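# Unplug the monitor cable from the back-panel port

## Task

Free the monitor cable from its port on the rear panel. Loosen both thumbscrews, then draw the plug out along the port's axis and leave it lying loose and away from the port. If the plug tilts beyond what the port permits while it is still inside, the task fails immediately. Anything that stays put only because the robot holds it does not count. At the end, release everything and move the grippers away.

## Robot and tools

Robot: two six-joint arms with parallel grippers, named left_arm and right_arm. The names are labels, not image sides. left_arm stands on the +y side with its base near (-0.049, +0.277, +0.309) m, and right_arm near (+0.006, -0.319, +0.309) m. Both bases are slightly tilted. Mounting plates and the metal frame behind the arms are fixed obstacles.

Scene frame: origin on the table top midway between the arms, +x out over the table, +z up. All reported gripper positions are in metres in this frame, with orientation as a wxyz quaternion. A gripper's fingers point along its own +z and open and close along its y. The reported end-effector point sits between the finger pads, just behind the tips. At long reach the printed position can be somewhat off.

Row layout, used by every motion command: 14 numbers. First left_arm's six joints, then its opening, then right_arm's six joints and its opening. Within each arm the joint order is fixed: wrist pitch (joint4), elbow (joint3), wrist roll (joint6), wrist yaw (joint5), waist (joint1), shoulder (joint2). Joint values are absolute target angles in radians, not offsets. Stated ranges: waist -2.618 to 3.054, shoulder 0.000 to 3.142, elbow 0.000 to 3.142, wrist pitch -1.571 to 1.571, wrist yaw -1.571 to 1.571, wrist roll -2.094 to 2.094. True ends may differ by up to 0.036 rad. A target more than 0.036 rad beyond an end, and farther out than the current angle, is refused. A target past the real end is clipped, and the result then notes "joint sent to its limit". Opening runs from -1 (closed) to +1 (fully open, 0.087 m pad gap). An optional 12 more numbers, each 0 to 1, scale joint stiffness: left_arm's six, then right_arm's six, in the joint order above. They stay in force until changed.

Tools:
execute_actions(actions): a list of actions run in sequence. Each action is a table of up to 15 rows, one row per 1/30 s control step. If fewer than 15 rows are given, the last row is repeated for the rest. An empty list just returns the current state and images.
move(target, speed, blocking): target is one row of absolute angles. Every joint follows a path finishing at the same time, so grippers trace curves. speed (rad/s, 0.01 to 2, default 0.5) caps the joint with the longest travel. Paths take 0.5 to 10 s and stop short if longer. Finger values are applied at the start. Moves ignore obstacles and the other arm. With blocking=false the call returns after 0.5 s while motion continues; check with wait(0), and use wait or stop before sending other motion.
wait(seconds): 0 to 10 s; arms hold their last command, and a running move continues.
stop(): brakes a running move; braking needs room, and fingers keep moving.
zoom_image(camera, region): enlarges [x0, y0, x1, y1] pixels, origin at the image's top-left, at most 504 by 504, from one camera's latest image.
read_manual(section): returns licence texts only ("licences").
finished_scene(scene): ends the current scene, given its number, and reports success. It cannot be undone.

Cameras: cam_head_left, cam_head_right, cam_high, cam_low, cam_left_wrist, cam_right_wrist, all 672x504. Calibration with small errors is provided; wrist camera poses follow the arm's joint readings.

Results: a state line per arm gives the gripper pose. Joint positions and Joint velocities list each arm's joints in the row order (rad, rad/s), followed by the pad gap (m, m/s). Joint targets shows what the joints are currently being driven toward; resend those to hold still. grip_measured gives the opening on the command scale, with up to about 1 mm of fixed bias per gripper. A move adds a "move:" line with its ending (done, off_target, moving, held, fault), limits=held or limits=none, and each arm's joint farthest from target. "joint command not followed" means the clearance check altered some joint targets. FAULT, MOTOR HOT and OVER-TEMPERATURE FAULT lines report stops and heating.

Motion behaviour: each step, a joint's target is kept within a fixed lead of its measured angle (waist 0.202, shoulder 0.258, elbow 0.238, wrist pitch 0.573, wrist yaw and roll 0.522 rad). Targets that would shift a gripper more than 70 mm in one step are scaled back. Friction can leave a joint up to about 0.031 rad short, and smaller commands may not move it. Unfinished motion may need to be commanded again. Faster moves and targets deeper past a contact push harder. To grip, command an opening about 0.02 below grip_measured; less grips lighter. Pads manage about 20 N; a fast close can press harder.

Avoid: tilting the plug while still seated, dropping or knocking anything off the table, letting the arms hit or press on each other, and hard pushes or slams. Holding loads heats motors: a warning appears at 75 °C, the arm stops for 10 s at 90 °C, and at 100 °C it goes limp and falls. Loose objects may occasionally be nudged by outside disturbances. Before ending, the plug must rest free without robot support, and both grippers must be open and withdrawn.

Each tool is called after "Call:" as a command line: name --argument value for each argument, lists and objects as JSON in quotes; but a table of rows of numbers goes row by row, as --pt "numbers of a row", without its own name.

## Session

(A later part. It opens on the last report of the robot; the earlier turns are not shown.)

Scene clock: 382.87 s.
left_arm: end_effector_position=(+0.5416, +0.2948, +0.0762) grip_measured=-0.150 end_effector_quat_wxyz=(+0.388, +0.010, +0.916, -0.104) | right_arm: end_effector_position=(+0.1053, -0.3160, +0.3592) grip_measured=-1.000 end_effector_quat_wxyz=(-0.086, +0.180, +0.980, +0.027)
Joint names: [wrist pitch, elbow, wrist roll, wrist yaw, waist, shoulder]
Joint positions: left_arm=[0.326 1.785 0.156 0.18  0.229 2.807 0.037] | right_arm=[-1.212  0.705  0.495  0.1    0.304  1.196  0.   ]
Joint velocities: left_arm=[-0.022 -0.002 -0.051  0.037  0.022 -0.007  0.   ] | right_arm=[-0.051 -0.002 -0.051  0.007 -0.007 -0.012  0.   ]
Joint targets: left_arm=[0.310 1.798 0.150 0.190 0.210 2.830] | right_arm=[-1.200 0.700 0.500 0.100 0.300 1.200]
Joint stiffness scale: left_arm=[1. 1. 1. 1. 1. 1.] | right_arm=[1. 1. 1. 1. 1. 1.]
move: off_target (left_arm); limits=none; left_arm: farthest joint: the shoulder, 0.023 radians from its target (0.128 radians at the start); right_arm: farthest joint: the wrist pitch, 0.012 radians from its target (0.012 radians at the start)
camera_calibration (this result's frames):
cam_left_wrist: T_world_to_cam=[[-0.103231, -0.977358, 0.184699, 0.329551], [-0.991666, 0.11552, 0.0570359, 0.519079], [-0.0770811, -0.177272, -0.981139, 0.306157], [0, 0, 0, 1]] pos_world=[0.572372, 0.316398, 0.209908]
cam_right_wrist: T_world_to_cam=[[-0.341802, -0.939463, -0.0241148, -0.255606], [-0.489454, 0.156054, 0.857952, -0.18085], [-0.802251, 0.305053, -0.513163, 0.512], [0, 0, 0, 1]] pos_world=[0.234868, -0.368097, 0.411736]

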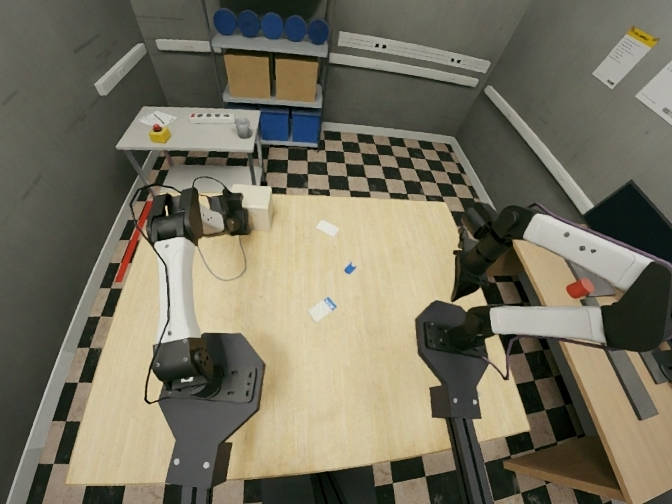

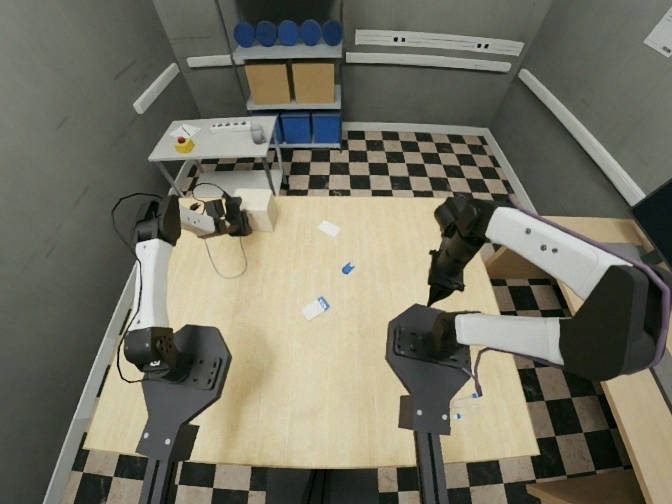

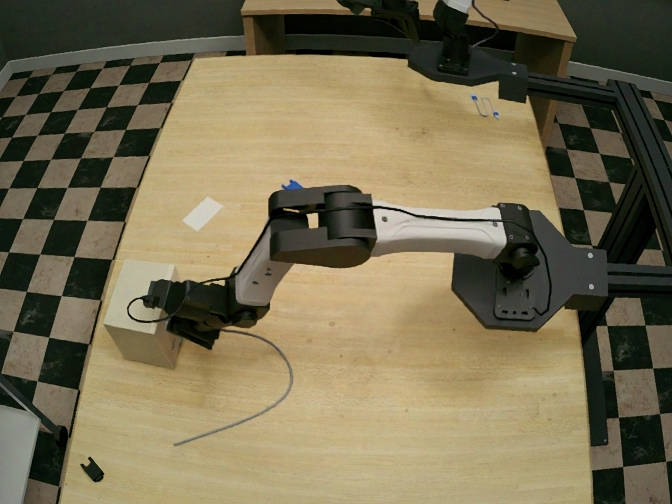

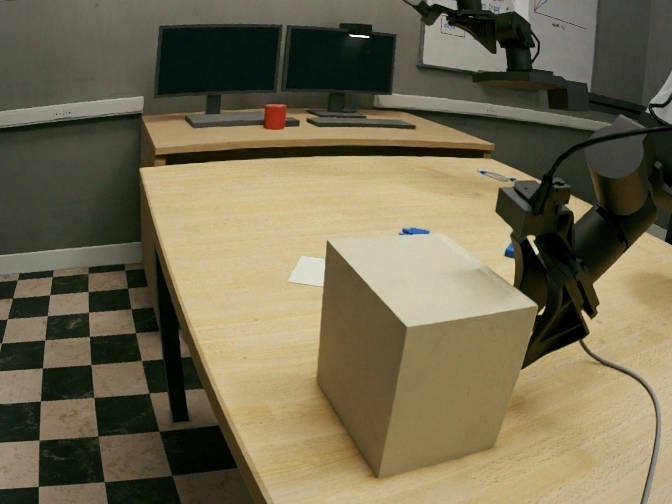

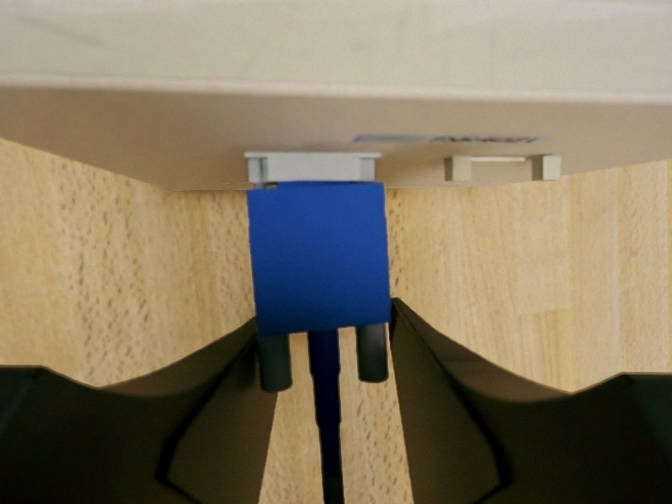

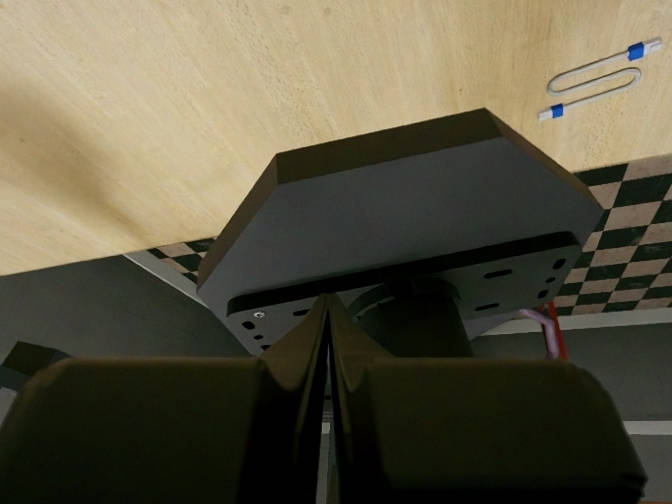

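Tilting ~4° — release right away.

Call:
move --target '[0.32,1.60,0.17,0.175,0.245,2.60,0.3,-1.2,0.7,0.5,0.1,0.3,1.2,-1]' --speed 0.3

Call:
zoom_image --camera "cam_left_wrist" --region '[260, 130, 420, 330]'

Scene clock: 384.10 s.
left_arm: end_effector_position=(+0.5389, +0.3090, +0.1371) grip_measured=+0.300 end_effector_quat_wxyz=(+0.406, +0.011, +0.909, -0.097) | right_arm: end_effector_position=(+0.1053, -0.3160, +0.3592) grip_measured=-1.000 end_effector_quat_wxyz=(-0.086, +0.180, +0.980, +0.027)
Joint names: [wrist pitch, elbow, wrist roll, wrist yaw, waist, shoulder]
Joint positions: left_arm=[0.327 1.622 0.164 0.18  0.235 2.605 0.057] | right_arm=[-1.212  0.705  0.495  0.1    0.304  1.196  0.   ]
Joint velocities: left_arm=[-0.022  0.002  0.022 -0.007  0.002 -0.007 -0.001] | right_arm=[ 0.037 -0.007 -0.037  0.007 -0.012  0.017  0.   ]
Joint targets: left_arm=[0.320 1.600 0.170 0.175 0.245 2.600] | right_arm=[-1.200 0.700 0.500 0.100 0.300 1.200]
Joint stiffness scale: left_arm=[1. 1. 1. 1. 1. 1.] | right_arm=[1. 1. 1. 1. 1. 1.]
move: off_target (left_arm); limits=none; left_arm: farthest joint: the elbow, 0.022 radians from its target (0.185 radians at the start); right_arm: farthest joint: the wrist pitch, 0.012 radians from its target (0.012 radians at the start)
camera_calibration (this result's frames):
cam_left_wrist: T_world_to_cam=[[-0.102737, -0.98024, 0.169039, 0.334744], [-0.993994, 0.107612, 0.0199072, 0.520095], [-0.0377044, -0.165978, -0.985408, 0.344172], [0, 0, 0, 1]] pos_world=[0.564339, 0.329286, 0.272212]
cam_right_wrist: T_world_to_cam=[[-0.341802, -0.939463, -0.0241148, -0.255606], [-0.489454, 0.156054, 0.857952, -0.18085], [-0.802251, 0.305053, -0.513163, 0.512], [0, 0, 0, 1]] pos_world=[0.234868, -0.368097, 0.411736]

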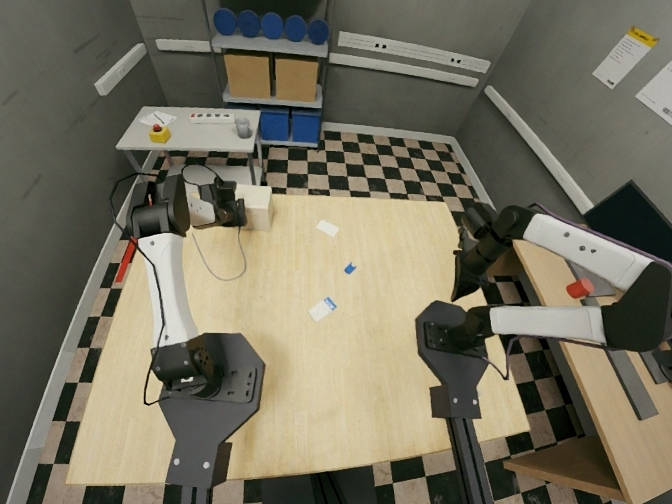

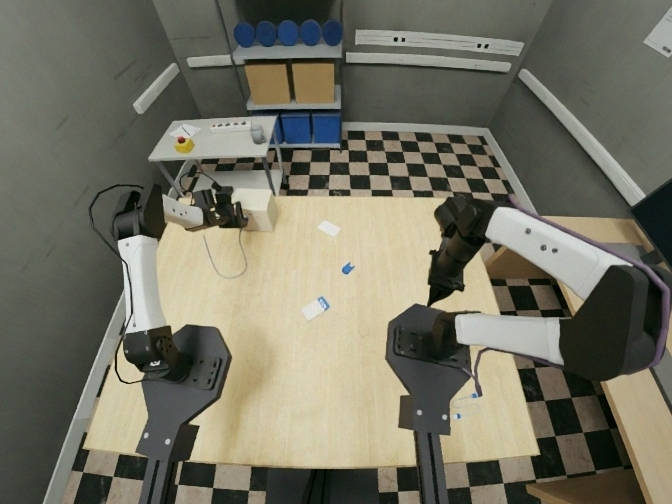

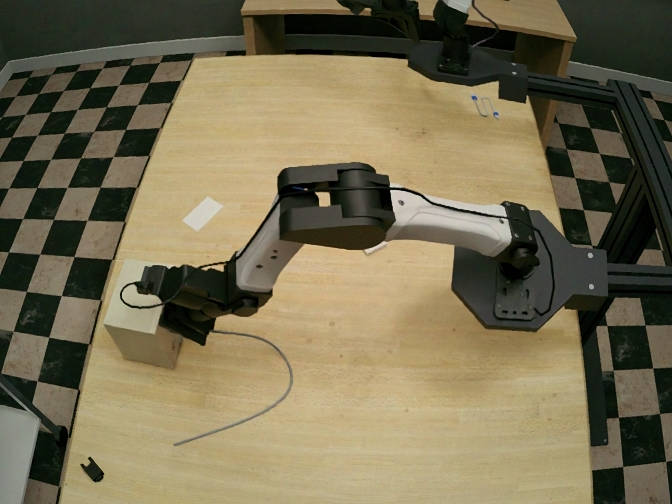

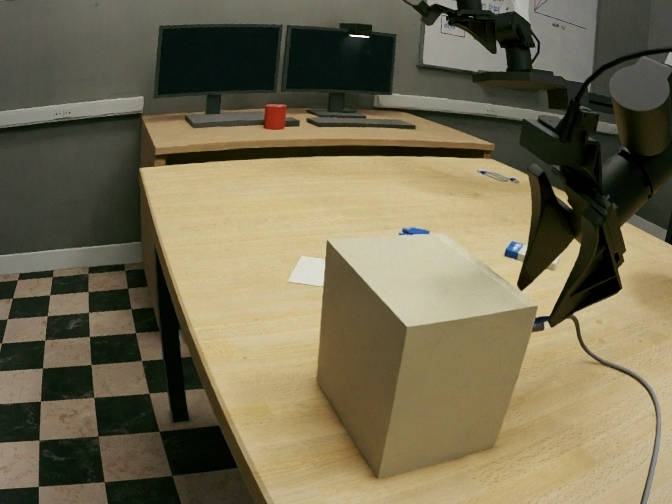

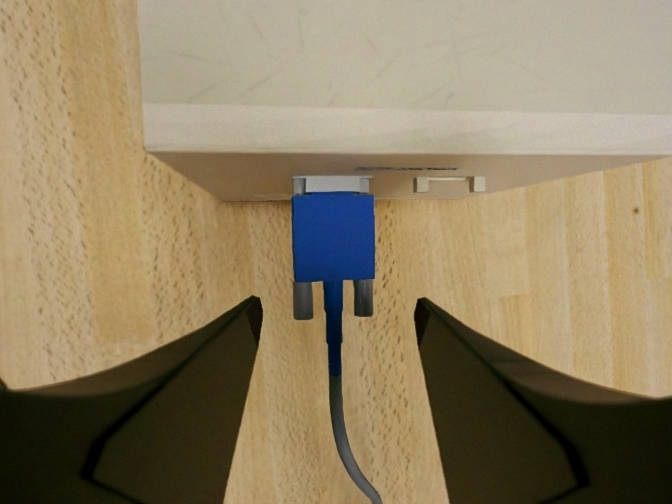

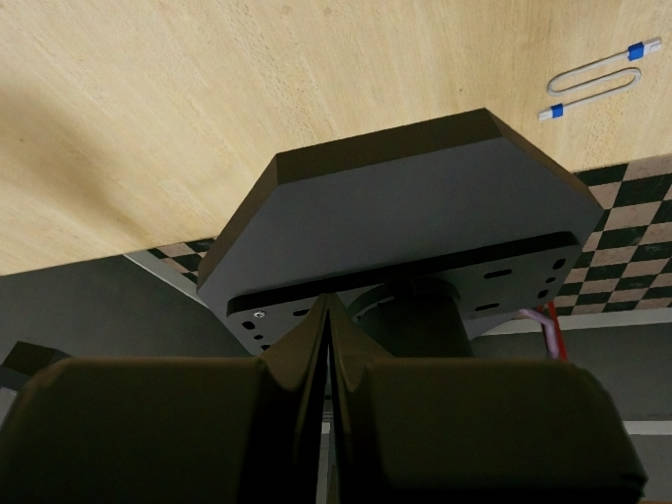

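Region (260, 130, 420, 330) of cam_left_wrist's 672x504 image, scaled by 2.520, with more detail than that image has; it fills the left 403 columns of this view, and the rest is white.

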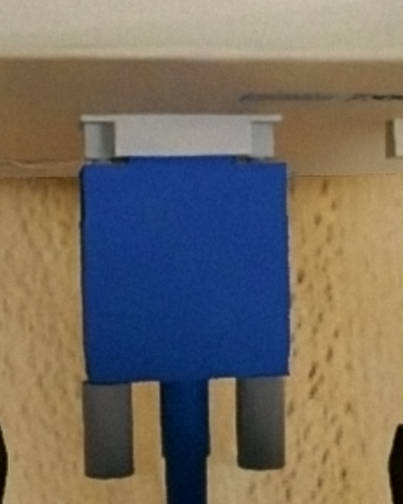

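Call:
move --target '[1.326,1.515,1.067,-0.42,-0.045,2.975,-0.6,-1.2,0.7,0.5,0.1,0.3,1.2,-1]' --speed 0.9

Call:
move --target '[1.308,1.598,1.073,-0.354,0.018,3.027,-0.6,-1.2,0.7,0.5,0.1,0.3,1.2,-1]' --speed 0.15

Call:
move --target '[1.404,1.691,1.271,-0.425,-0.013,3.123,-0.66,-1.2,0.7,0.5,0.1,0.3,1.2,-1]' --speed 0.3

Scene clock: 389.73 s.
left_arm: end_effector_position=(+0.5335, +0.2676, +0.1296) grip_measured=-0.600 end_effector_quat_wxyz=(+0.509, +0.275, +0.739, +0.346) | right_arm: end_effector_position=(+0.1053, -0.3160, +0.3592) grip_measured=-1.000 end_effector_quat_wxyz=(-0.086, +0.180, +0.980, +0.027)
Joint names: [wrist pitch, elbow, wrist roll, wrist yaw, waist, shoulder]
Joint positions: left_arm=[ 1.321  1.529  1.059 -0.408 -0.043  2.966  0.018] | right_arm=[-1.212  0.705  0.495  0.1    0.304  1.196  0.   ]
Joint velocities: left_arm=[-0.022 -0.012 -0.007  0.022 -0.007  0.002 -0.001] | right_arm=[ 0.007 -0.002 -0.007  0.051 -0.002 -0.002  0.   ]
Joint targets: left_arm=[1.326 1.515 1.067 -0.420 -0.045 2.975] | right_arm=[-1.200 0.700 0.500 0.100 0.300 1.200]
Joint stiffness scale: left_arm=[1. 1. 1. 1. 1. 1.] | right_arm=[1. 1. 1. 1. 1. 1.]
move: done; limits=none; left_arm: farthest joint: the elbow, 0.014 radians from its target (0.107 radians at the start); right_arm: farthest joint: the wrist pitch, 0.012 radians from its target (0.012 radians at the start)
camera_calibration (this result's frames):
cam_left_wrist: T_world_to_cam=[[-0.0597205, -0.610268, -0.789941, 0.297113], [-0.933391, 0.314666, -0.172529, 0.456481], [0.353856, 0.72702, -0.588411, -0.169625], [0, 0, 0, 1]] pos_world=[0.503842, 0.161, 0.213649]
cam_right_wrist: T_world_to_cam=[[-0.341802, -0.939463, -0.0241148, -0.255606], [-0.489454, 0.156054, 0.857952, -0.18085], [-0.802251, 0.305053, -0.513163, 0.512], [0, 0, 0, 1]] pos_world=[0.234868, -0.368097, 0.411736]

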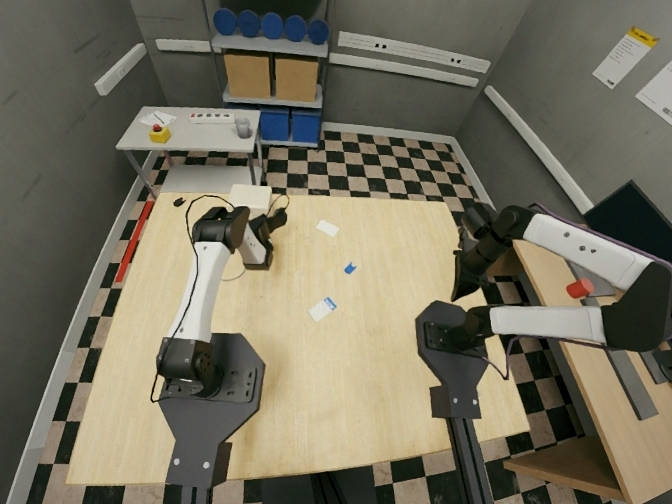

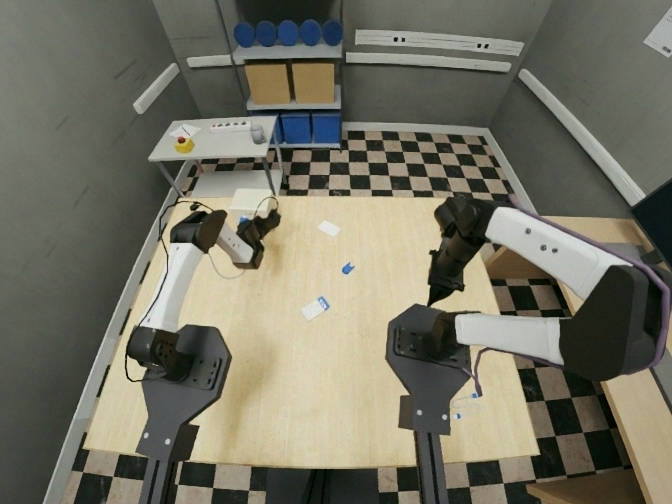

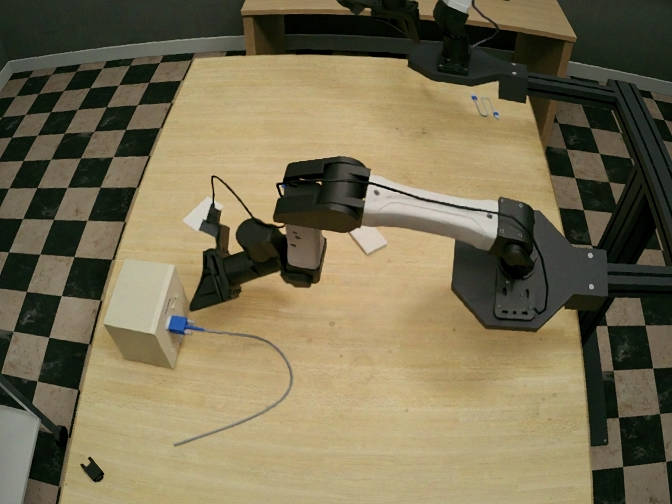

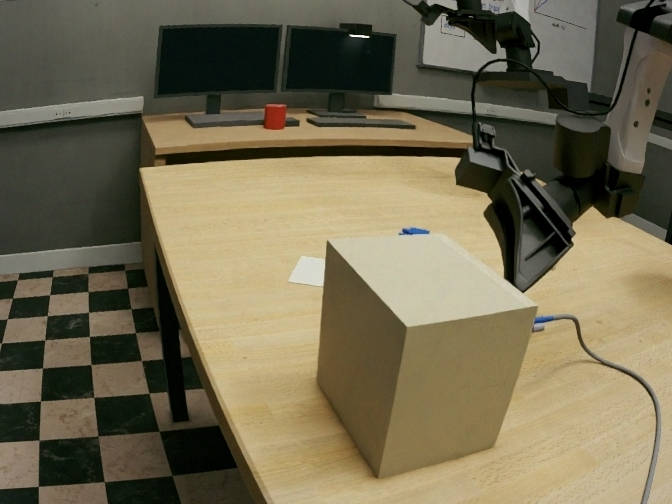

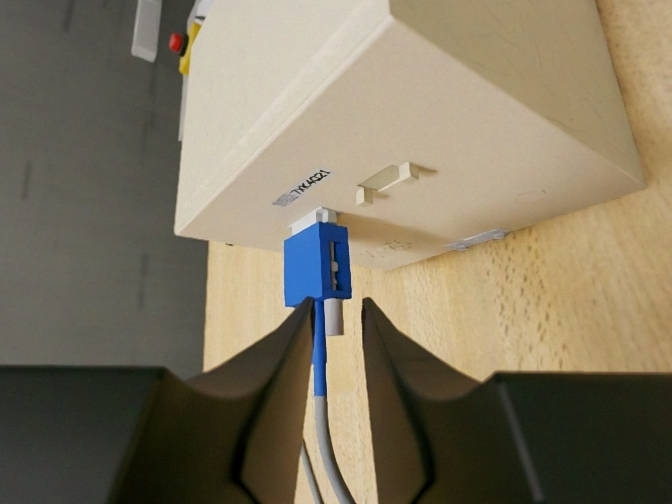

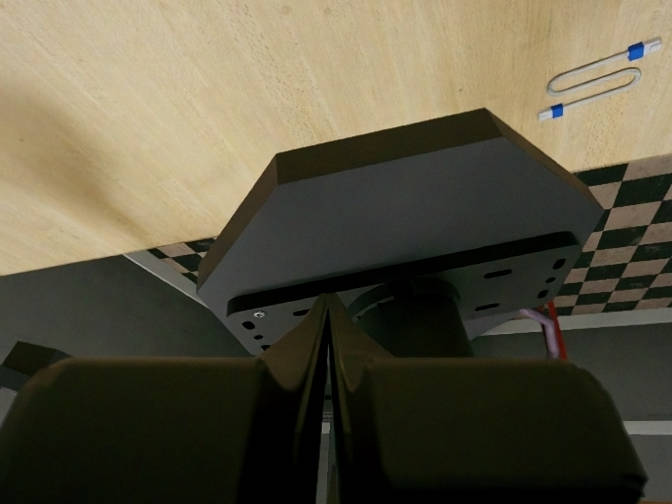

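Scene clock: 390.77 s.
left_arm: end_effector_position=(+0.5383, +0.2920, +0.1156) grip_measured=-0.600 end_effector_quat_wxyz=(+0.507, +0.270, +0.739, +0.351) | right_arm: end_effector_position=(+0.1053, -0.3160, +0.3592) grip_measured=-1.000 end_effector_quat_wxyz=(-0.086, +0.180, +0.980, +0.027)
Joint names: [wrist pitch, elbow, wrist roll, wrist yaw, waist, shoulder]
Joint positions: left_arm=[ 1.321  1.581  1.066 -0.365  0.013  3.009  0.018] | right_arm=[-1.212  0.705  0.495  0.1    0.304  1.196  0.   ]
Joint velocities: left_arm=[ 0.007 -0.002 -0.051  0.11   0.012 -0.007  0.   ] | right_arm=[ 0.007 -0.002  0.022  0.051 -0.012  0.002  0.   ]
Joint targets: left_arm=[1.308 1.598 1.073 -0.354 0.018 3.027] | right_arm=[-1.200 0.700 0.500 0.100 0.300 1.200]
Joint stiffness scale: left_arm=[1. 1. 1. 1. 1. 1.] | right_arm=[1. 1. 1. 1. 1. 1.]
move: done; limits=none; left_arm: farthest joint: the shoulder, 0.018 radians from its target (0.061 radians at the start); right_arm: farthest joint: the wrist pitch, 0.012 radians from its target (0.012 radians at the start)
camera_calibration (this result's frames):
cam_left_wrist: T_world_to_cam=[[-0.0484074, -0.609056, -0.791649, 0.295069], [-0.936923, 0.302376, -0.175343, 0.456674], [0.346169, 0.733226, -0.585275, -0.195358], [0, 0, 0, 1]] pos_world=[0.509778, 0.184868, 0.199327]
cam_right_wrist: T_world_to_cam=[[-0.341802, -0.939463, -0.0241148, -0.255606], [-0.489454, 0.156054, 0.857952, -0.18085], [-0.802251, 0.305053, -0.513163, 0.512], [0, 0, 0, 1]] pos_world=[0.234868, -0.368097, 0.411736]

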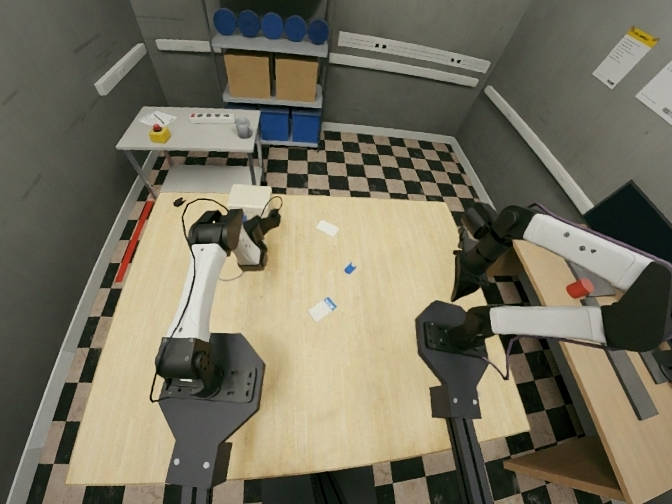

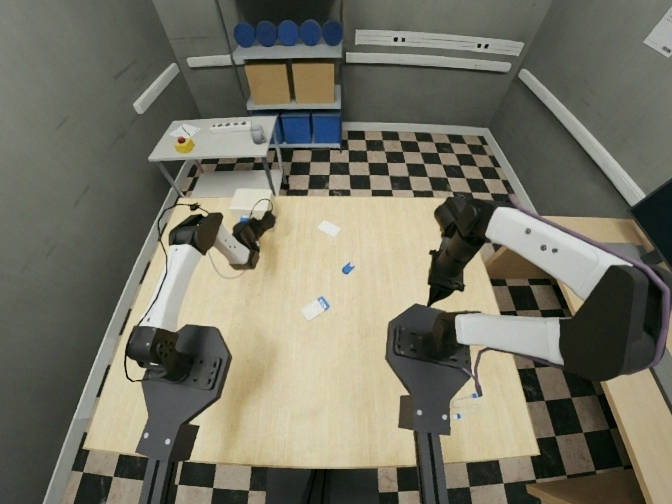

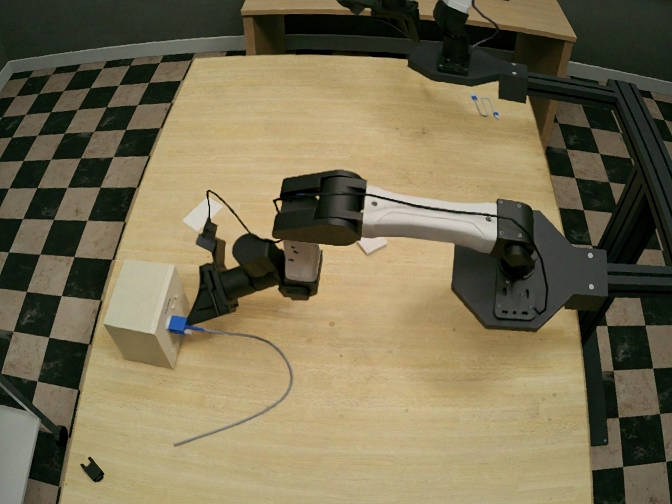

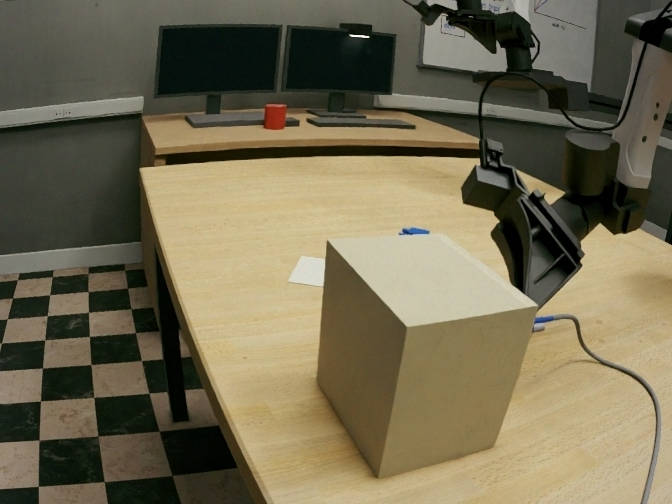

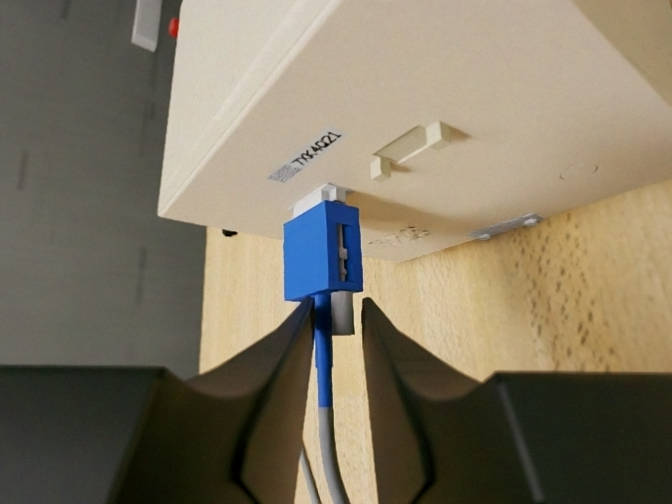

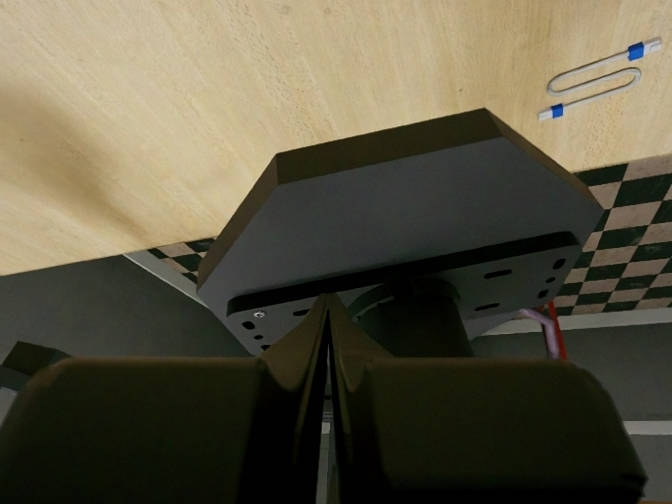

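Scene clock: 392.13 s.
left_arm: end_effector_position=(+0.5385, +0.2912, +0.1149) grip_measured=-0.660 end_effector_quat_wxyz=(+0.486, +0.312, +0.700, +0.420) | right_arm: end_effector_position=(+0.1053, -0.3160, +0.3592) grip_measured=-1.000 end_effector_quat_wxyz=(-0.086, +0.180, +0.980, +0.027)
Joint names: [wrist pitch, elbow, wrist roll, wrist yaw, waist, shoulder]
Joint positions: left_arm=[ 1.399  1.675  1.263 -0.413 -0.005  3.106  0.015] | right_arm=[-1.212  0.705  0.495  0.1    0.304  1.196  0.   ]
Joint velocities: left_arm=[-0.022 -0.007  0.037  0.007 -0.012  0.007  0.001] | right_arm=[-0.037  0.007 -0.051  0.022  0.002 -0.022  0.   ]
Joint targets: left_arm=[1.404 1.691 1.271 -0.425 -0.013 3.123] | right_arm=[-1.200 0.700 0.500 0.100 0.300 1.200]
Joint stiffness scale: left_arm=[1. 1. 1. 1. 1. 1.] | right_arm=[1. 1. 1. 1. 1. 1.]
move: done; limits=none; left_arm: farthest joint: the shoulder, 0.017 radians from its target (0.114 radians at the start); right_arm: farthest joint: the wrist pitch, 0.012 radians from its target (0.012 radians at the start)
camera_calibration (this result's frames):
cam_left_wrist: T_world_to_cam=[[-0.0325542, -0.453146, -0.890842, 0.25145], [-0.934956, 0.328847, -0.133109, 0.443421], [0.353268, 0.828564, -0.434377, -0.244191], [0, 0, 0, 1]] pos_world=[0.509029, 0.170454, 0.176955]
cam_right_wrist: T_world_to_cam=[[-0.341802, -0.939463, -0.0241148, -0.255606], [-0.489454, 0.156054, 0.857952, -0.18085], [-0.802251, 0.305053, -0.513163, 0.512], [0, 0, 0, 1]] pos_world=[0.234868, -0.368097, 0.411736]

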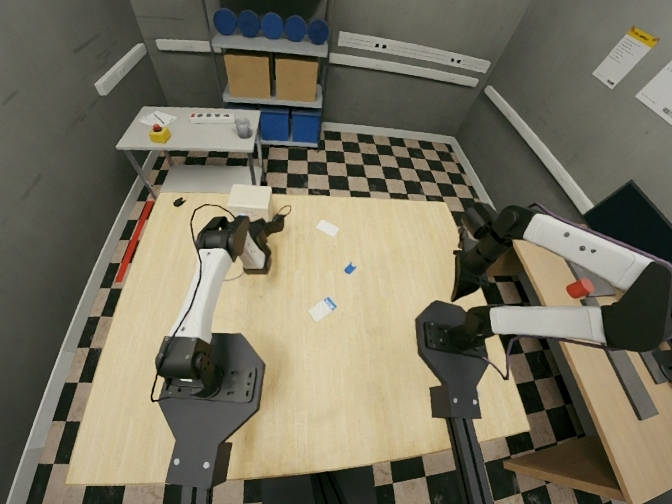

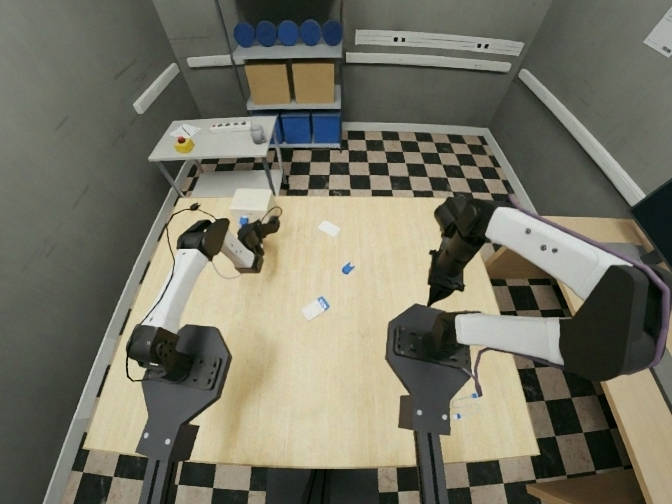

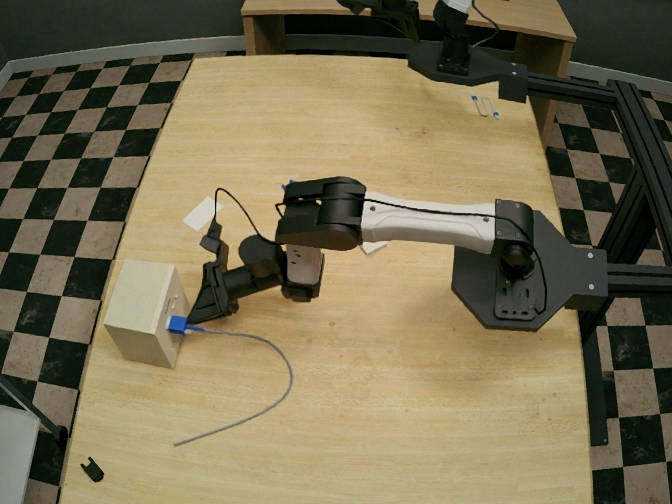

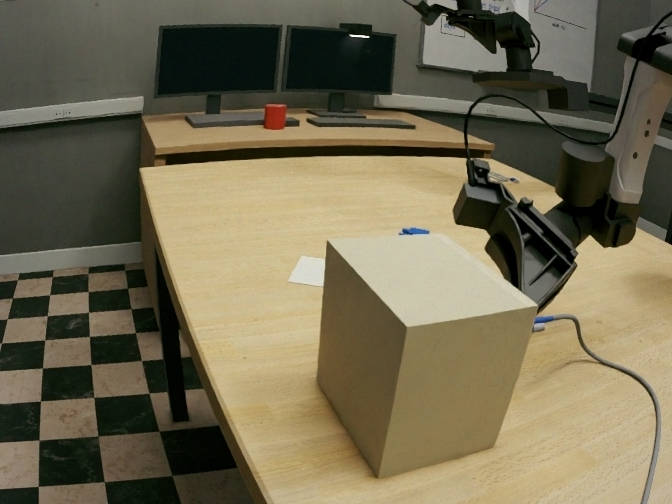

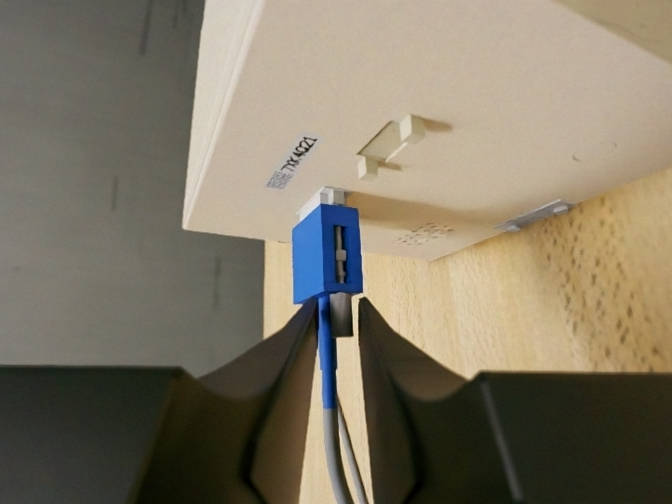

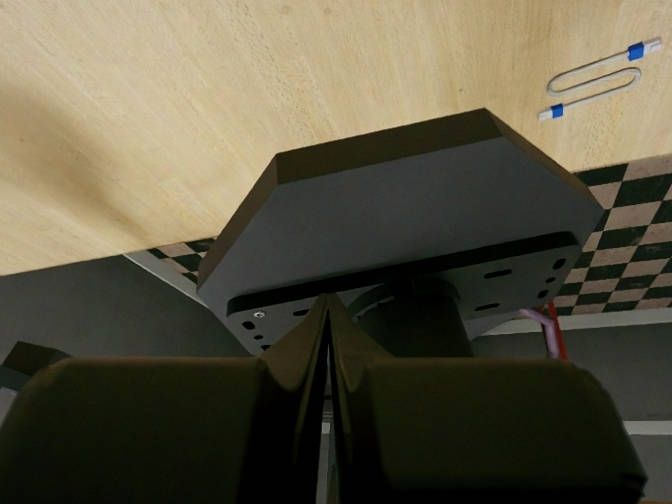

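Call:
execute_actions --actions '[]'

Call:
zoom_image --camera "cam_left_wrist" --region '[200, 120, 480, 420]'

Scene clock: 395.07 s.
left_arm: end_effector_position=(+0.5385, +0.2913, +0.1150) grip_measured=-0.660 end_effector_quat_wxyz=(+0.486, +0.312, +0.700, +0.421) | right_arm: end_effector_position=(+0.1053, -0.3160, +0.3592) grip_measured=-1.000 end_effector_quat_wxyz=(-0.086, +0.180, +0.980, +0.027)
Joint names: [wrist pitch, elbow, wrist roll, wrist yaw, waist, shoulder]
Joint positions: left_arm=[ 1.399  1.675  1.264 -0.413 -0.005  3.106  0.015] | right_arm=[-1.212  0.705  0.495  0.1    0.304  1.196  0.   ]
Joint velocities: left_arm=[-0.007  0.007  0.007 -0.051 -0.012 -0.012 -0.002] | right_arm=[-0.007 -0.017 -0.007  0.051 -0.002 -0.017  0.   ]
Joint targets: left_arm=[1.404 1.691 1.271 -0.425 -0.013 3.123] | right_arm=[-1.200 0.700 0.500 0.100 0.300 1.200]
Joint stiffness scale: left_arm=[1. 1. 1. 1. 1. 1.] | right_arm=[1. 1. 1. 1. 1. 1.]
camera_calibration (this result's frames):
cam_left_wrist: T_world_to_cam=[[-0.0323344, -0.452505, -0.891176, 0.251314], [-0.935046, 0.328653, -0.132951, 0.443475], [0.353048, 0.828992, -0.433739, -0.244291], [0, 0, 0, 1]] pos_world=[0.509043, 0.170487, 0.176967]
cam_right_wrist: T_world_to_cam=[[-0.341802, -0.939463, -0.0241148, -0.255606], [-0.489454, 0.156054, 0.857952, -0.18085], [-0.802251, 0.305053, -0.513163, 0.512], [0, 0, 0, 1]] pos_world=[0.234868, -0.368097, 0.411736]

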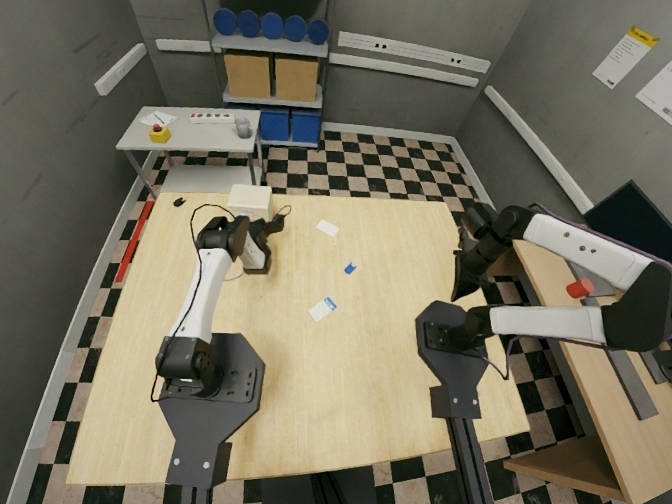

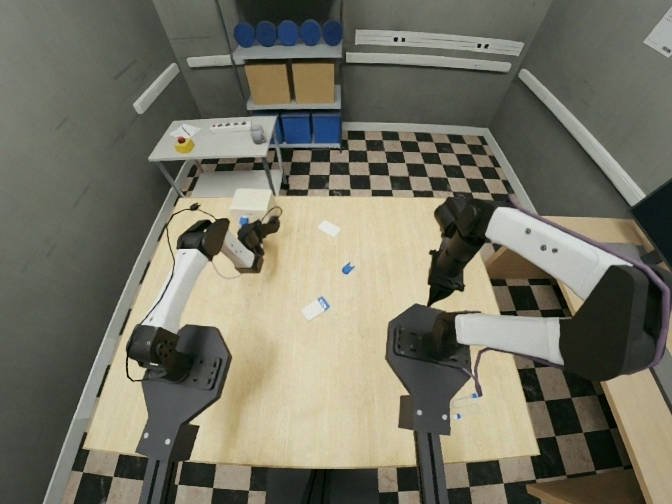

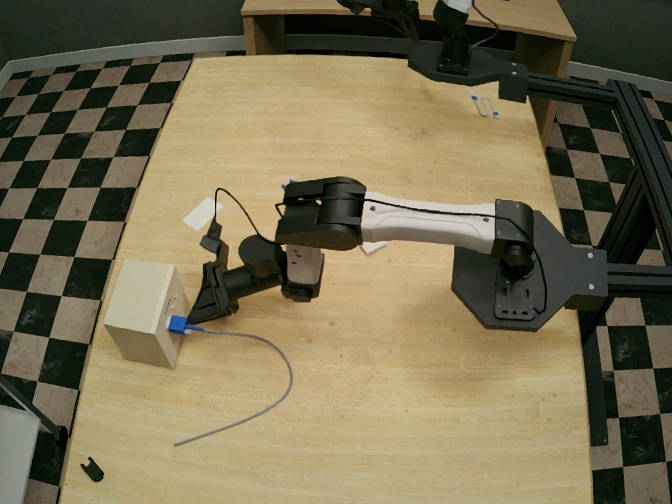

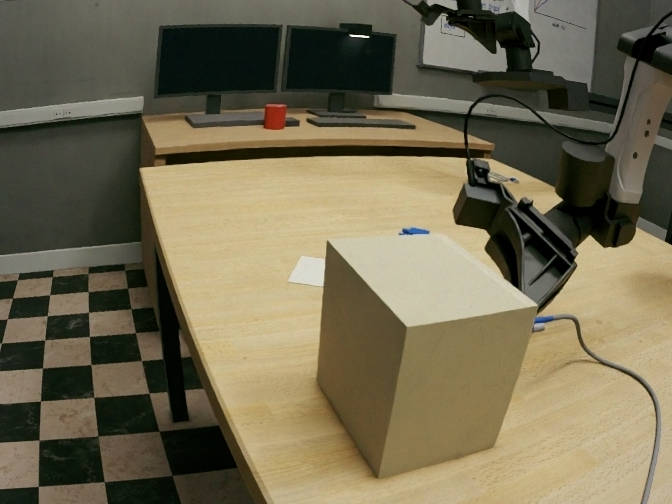

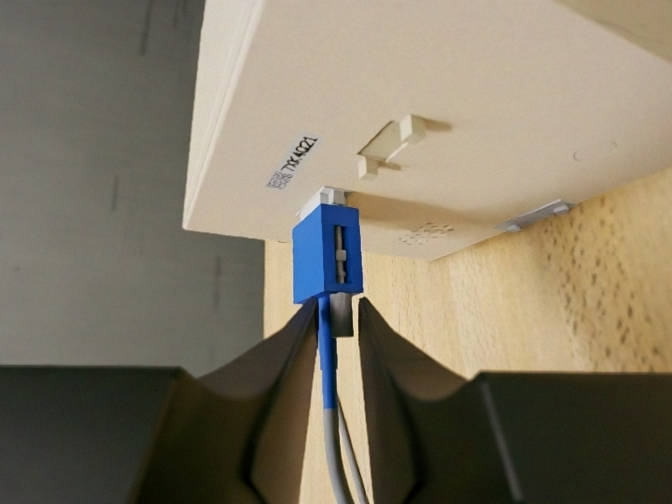

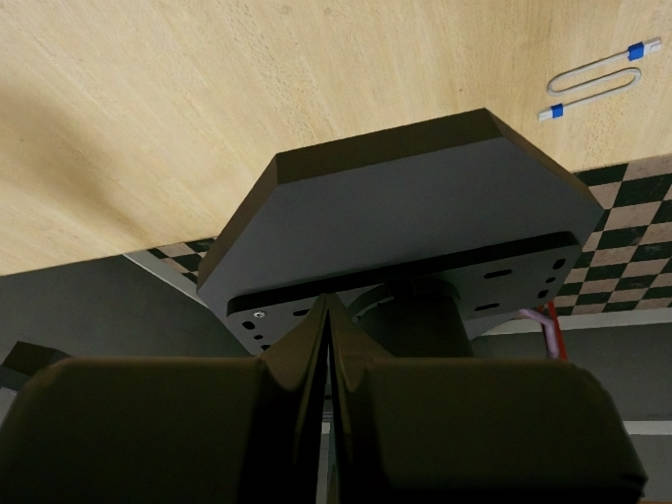

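Region (200, 120, 480, 420) of cam_left_wrist's 672x504 image, scaled by 1.680, with more detail than that image has; it fills the left 470 columns of this view, and the rest is white.

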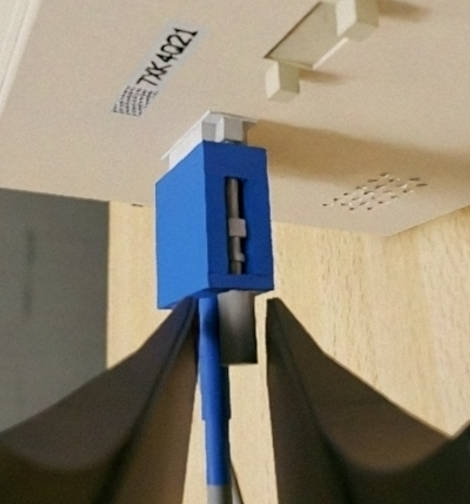

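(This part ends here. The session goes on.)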